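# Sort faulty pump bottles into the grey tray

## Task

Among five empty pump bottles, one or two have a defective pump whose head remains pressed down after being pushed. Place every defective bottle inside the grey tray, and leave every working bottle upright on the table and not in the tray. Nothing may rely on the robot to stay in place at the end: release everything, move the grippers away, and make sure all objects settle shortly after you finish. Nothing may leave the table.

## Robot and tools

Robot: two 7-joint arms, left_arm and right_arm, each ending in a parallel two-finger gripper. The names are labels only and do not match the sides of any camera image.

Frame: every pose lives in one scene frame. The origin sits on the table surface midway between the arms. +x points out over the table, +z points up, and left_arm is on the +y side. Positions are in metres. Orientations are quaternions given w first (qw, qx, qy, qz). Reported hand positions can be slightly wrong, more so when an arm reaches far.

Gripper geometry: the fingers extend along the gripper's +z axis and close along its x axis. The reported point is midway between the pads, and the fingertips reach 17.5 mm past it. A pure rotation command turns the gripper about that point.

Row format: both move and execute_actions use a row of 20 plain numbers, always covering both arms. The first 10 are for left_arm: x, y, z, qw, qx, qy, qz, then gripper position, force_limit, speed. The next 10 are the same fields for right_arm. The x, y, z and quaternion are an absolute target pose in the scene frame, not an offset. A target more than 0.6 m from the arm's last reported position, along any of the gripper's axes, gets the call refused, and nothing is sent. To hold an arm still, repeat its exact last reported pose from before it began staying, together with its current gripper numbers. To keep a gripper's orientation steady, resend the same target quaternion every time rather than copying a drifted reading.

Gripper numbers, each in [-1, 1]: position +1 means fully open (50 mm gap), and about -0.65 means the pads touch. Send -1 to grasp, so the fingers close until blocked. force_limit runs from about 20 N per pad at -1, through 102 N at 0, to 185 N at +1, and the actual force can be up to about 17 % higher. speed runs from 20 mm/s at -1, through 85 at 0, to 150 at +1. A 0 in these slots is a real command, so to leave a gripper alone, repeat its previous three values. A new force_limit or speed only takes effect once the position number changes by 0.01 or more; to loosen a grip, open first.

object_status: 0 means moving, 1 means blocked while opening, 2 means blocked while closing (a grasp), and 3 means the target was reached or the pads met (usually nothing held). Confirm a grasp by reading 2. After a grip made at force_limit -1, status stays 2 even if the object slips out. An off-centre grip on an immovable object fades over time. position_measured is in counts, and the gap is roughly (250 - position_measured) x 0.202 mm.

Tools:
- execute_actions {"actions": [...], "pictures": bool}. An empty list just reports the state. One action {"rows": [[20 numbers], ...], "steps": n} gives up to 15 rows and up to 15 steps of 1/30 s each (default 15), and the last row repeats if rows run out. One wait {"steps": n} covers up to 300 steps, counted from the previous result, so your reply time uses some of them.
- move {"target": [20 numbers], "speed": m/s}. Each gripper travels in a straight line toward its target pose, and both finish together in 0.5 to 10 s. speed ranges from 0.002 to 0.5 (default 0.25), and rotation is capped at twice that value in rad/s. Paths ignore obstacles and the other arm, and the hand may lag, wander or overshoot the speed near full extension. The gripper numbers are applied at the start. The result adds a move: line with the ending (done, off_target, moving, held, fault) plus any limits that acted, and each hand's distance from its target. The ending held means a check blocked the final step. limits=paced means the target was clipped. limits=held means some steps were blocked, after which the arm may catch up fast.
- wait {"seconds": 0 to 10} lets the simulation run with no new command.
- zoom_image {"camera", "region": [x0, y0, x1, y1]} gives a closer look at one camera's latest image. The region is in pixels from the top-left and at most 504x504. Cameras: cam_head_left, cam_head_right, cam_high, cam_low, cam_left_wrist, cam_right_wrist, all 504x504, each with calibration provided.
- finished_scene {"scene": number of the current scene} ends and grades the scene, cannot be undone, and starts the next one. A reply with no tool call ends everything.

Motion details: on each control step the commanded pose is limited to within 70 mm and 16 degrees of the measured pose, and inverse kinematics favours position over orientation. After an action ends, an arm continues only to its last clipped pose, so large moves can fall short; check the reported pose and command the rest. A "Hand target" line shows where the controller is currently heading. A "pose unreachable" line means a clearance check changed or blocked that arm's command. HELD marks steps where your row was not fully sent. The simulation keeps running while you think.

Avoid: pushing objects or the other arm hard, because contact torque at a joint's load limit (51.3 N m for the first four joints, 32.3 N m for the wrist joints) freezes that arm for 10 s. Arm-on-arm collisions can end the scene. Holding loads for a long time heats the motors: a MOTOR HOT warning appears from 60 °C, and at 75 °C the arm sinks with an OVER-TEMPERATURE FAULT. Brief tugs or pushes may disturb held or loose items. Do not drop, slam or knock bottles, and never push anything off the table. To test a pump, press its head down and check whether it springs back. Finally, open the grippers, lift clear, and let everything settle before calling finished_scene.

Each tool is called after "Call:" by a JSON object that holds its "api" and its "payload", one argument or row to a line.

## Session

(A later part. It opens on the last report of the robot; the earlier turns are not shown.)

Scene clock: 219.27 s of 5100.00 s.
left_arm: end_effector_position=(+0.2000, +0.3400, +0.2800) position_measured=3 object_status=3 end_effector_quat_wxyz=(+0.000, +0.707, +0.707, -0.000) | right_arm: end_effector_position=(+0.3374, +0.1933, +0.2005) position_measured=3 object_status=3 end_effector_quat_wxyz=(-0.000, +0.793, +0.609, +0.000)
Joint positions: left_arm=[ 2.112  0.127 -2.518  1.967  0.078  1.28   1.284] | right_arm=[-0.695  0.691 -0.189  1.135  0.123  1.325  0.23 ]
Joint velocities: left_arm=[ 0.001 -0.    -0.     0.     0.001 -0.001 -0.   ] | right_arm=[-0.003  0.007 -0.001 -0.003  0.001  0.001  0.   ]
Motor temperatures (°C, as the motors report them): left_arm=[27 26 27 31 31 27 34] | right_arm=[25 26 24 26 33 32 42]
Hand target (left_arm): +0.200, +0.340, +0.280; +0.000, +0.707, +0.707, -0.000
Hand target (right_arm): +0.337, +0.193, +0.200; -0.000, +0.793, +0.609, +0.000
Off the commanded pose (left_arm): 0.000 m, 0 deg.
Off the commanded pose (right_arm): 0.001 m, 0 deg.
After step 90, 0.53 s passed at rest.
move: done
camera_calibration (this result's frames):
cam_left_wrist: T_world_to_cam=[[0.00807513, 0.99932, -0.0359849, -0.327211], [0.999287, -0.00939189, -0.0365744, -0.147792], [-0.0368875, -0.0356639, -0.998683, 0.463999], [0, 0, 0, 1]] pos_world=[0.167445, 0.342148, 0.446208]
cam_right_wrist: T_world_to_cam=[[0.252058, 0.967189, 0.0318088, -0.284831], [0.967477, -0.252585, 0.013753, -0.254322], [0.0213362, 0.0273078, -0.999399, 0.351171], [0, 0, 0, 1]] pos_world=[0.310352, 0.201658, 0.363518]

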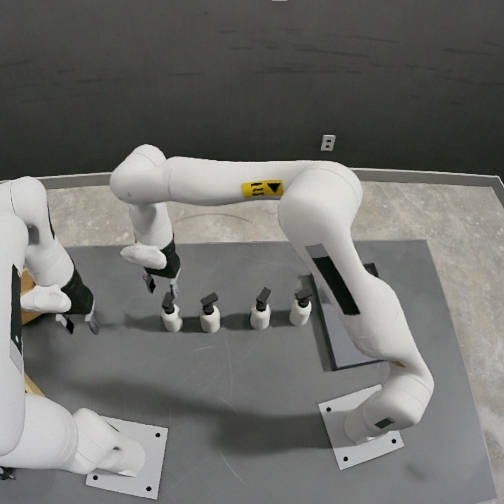

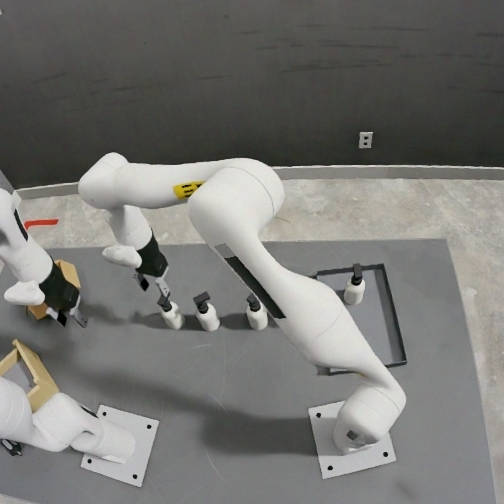

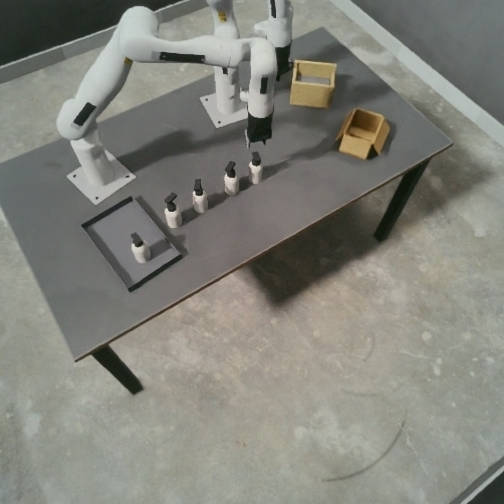

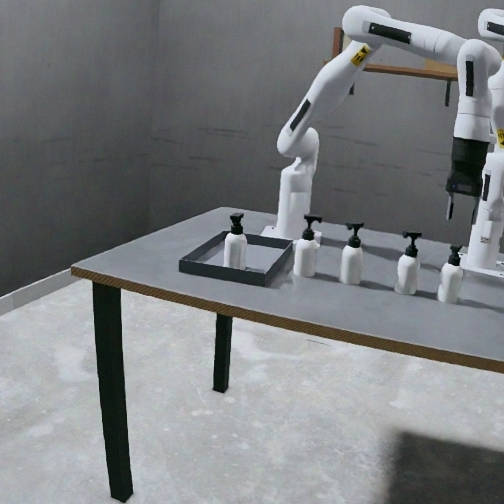

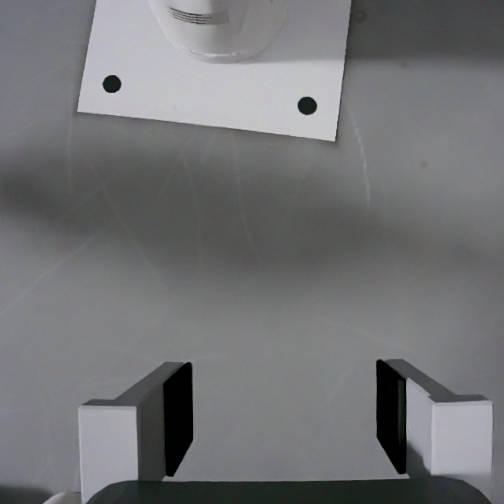

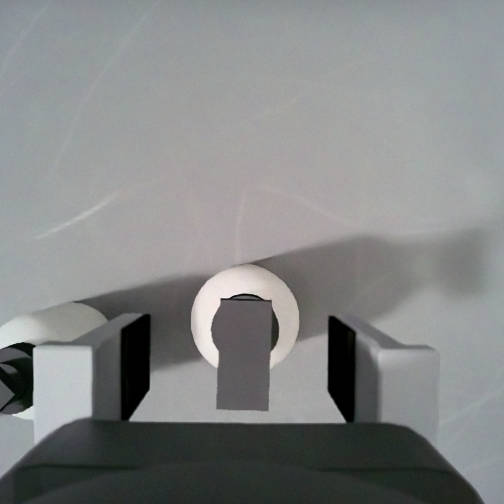

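Call:
{"api": "move", "payload": {
  "target": [0.2,0.34,0.28,0,0.707,0.707,0,1,0,0.5,0.3363,0.1965,0.112,0,0.793,0.609,0,1,0,0.5],
  "speed": 0.08
}}

Call:
{"api": "move", "payload": {
  "target": [0.2,0.34,0.28,0,0.707,0.707,0,1,0,0.5,0.3363,0.1965,0.112,0,0.793,0.609,0,-1,-0.6,0.5]
}}

Scene clock: 225.53 s of 5100.00 s.
left_arm: end_effector_position=(+0.2000, +0.3400, +0.2800) position_measured=3 object_status=3 end_effector_quat_wxyz=(+0.000, +0.707, +0.707, +0.000) | right_arm: end_effector_position=(+0.3365, +0.1968, +0.1120) position_measured=3 object_status=3 end_effector_quat_wxyz=(-0.000, +0.793, +0.609, +0.000)
Joint positions: left_arm=[ 2.112  0.127 -2.518  1.967  0.078  1.28   1.284] | right_arm=[-0.698  0.778 -0.183  1.267  0.143  1.109  0.209]
Joint velocities: left_arm=[-0.001  0.    -0.001  0.    -0.001  0.001 -0.   ] | right_arm=[-0.     0.002 -0.001  0.    -0.001 -0.002 -0.   ]
Motor temperatures (°C, as the motors report them): left_arm=[27 26 27 31 31 27 34] | right_arm=[25 26 24 26 33 32 42]
Hand target (left_arm): +0.200, +0.340, +0.280; +0.000, +0.707, +0.707, -0.000
Hand target (right_arm): +0.337, +0.197, +0.112; -0.000, +0.793, +0.609, +0.000
Off the commanded pose (left_arm): 0.000 m, 0 deg.
Off the commanded pose (right_arm): 0.000 m, 0 deg.
After step 90, 1.80 s passed at rest.
move: done
camera_calibration (this result's frames):
cam_left_wrist: T_world_to_cam=[[0.00807767, 0.99932, -0.0359812, -0.327214], [0.999287, -0.00939421, -0.0365722, -0.147791], [-0.0368853, -0.0356601, -0.998683, 0.463998], [0, 0, 0, 1]] pos_world=[0.167443, 0.342149, 0.446209]
cam_right_wrist: T_world_to_cam=[[0.251542, 0.967358, 0.0307394, -0.284916], [0.967616, -0.252048, 0.0138386, -0.251556], [0.0211347, 0.0262629, -0.999432, 0.262967], [0, 0, 0, 1]] pos_world=[0.30952, 0.205305, 0.275057]

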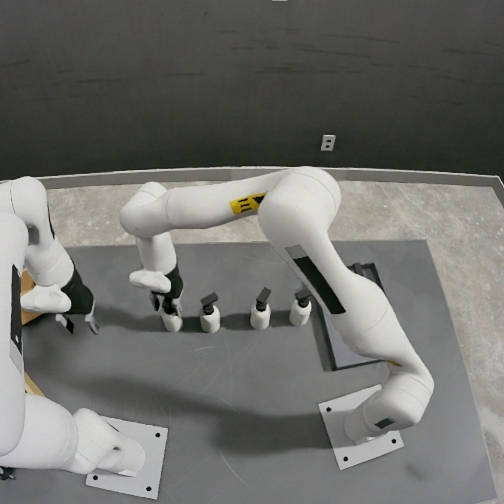

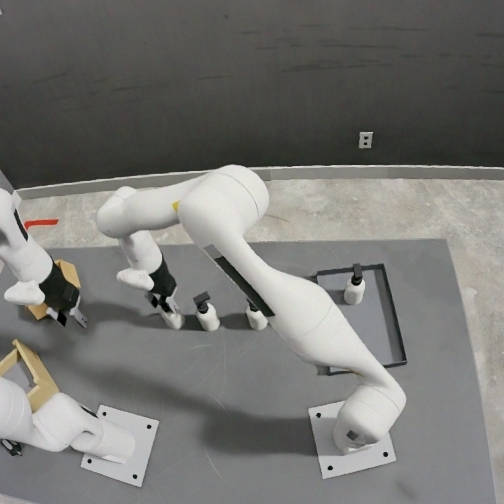

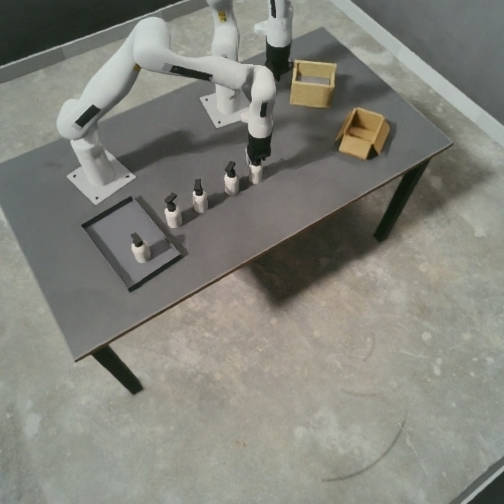

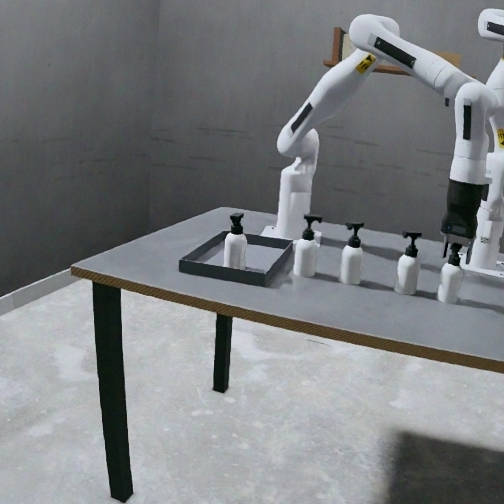

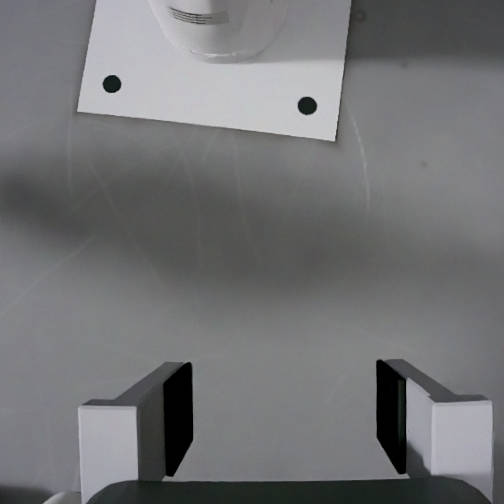

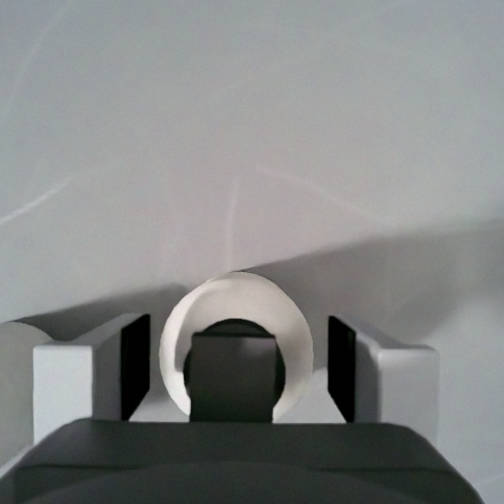

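Scene clock: 226.23 s of 5100.00 s.
left_arm: end_effector_position=(+0.2000, +0.3400, +0.2800) position_measured=3 object_status=3 end_effector_quat_wxyz=(+0.000, +0.707, +0.707, +0.000) | right_arm: end_effector_position=(+0.3363, +0.1965, +0.1120) position_measured=121 object_status=2 end_effector_quat_wxyz=(-0.000, +0.793, +0.609, +0.000)
Joint positions: left_arm=[ 2.112  0.127 -2.518  1.967  0.078  1.28   1.284] | right_arm=[-0.698  0.777 -0.183  1.269  0.143  1.108  0.208]
Joint velocities: left_arm=[-0.001  0.001 -0.001 -0.001 -0.     0.001  0.   ] | right_arm=[ 0.     0.     0.001 -0.    -0.001  0.     0.   ]
Motor temperatures (°C, as the motors report them): left_arm=[27 26 27 31 31 27 34] | right_arm=[25 26 24 26 33 32 42]
Hand target (left_arm): +0.200, +0.340, +0.280; +0.000, +0.707, +0.707, -0.000
Hand target (right_arm): +0.336, +0.197, +0.112; -0.000, +0.793, +0.609, -0.000
Off the commanded pose (left_arm): 0.000 m, 0 deg.
Off the commanded pose (right_arm): 0.000 m, 0 deg.
move: done
camera_calibration (this result's frames):
cam_left_wrist: T_world_to_cam=[[0.00807733, 0.99932, -0.0359814, -0.327214], [0.999287, -0.00939388, -0.0365722, -0.147791], [-0.0368853, -0.0356604, -0.998683, 0.463998], [0, 0, 0, 1]] pos_world=[0.167443, 0.342149, 0.446209]
cam_right_wrist: T_world_to_cam=[[0.251969, 0.967247, 0.0307242, -0.284752], [0.967504, -0.252476, 0.0138357, -0.251306], [0.0211397, 0.0262396, -0.999432, 0.262952], [0, 0, 0, 1]] pos_world=[0.30933, 0.205077, 0.275029]

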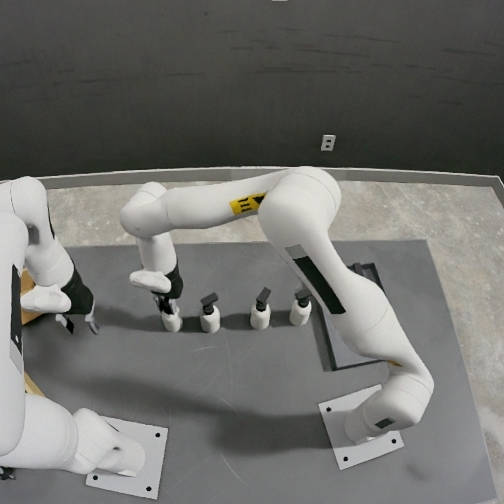

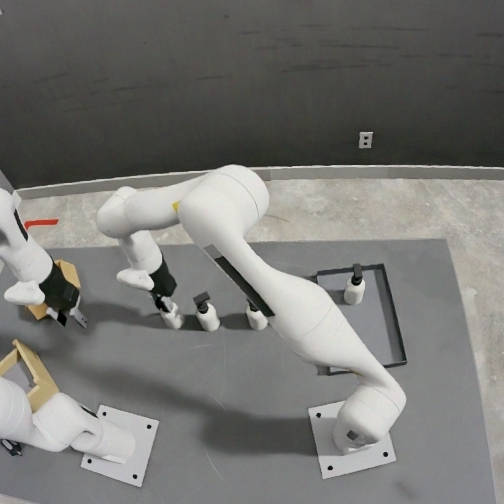

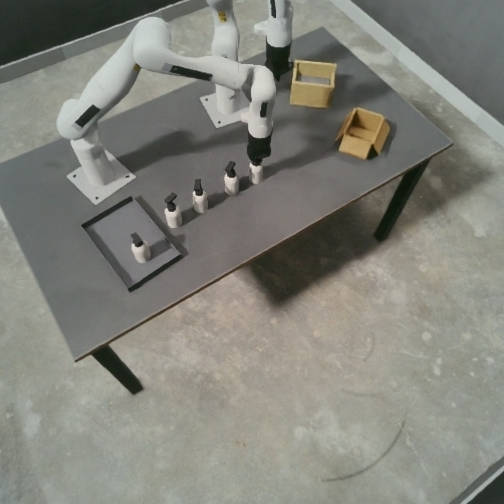

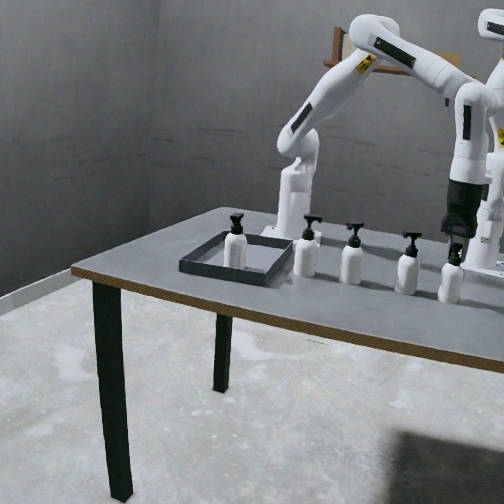

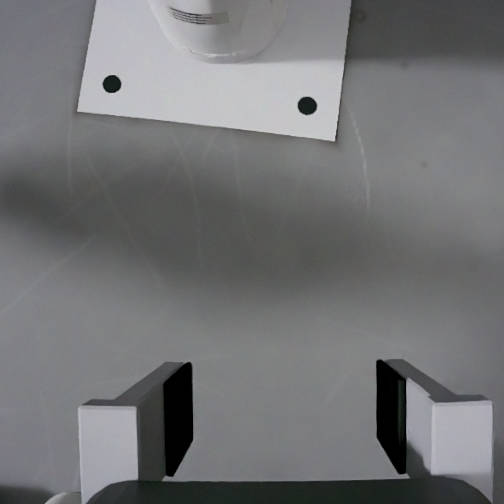

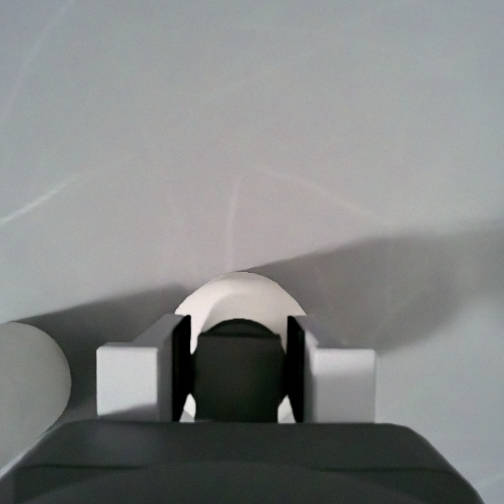

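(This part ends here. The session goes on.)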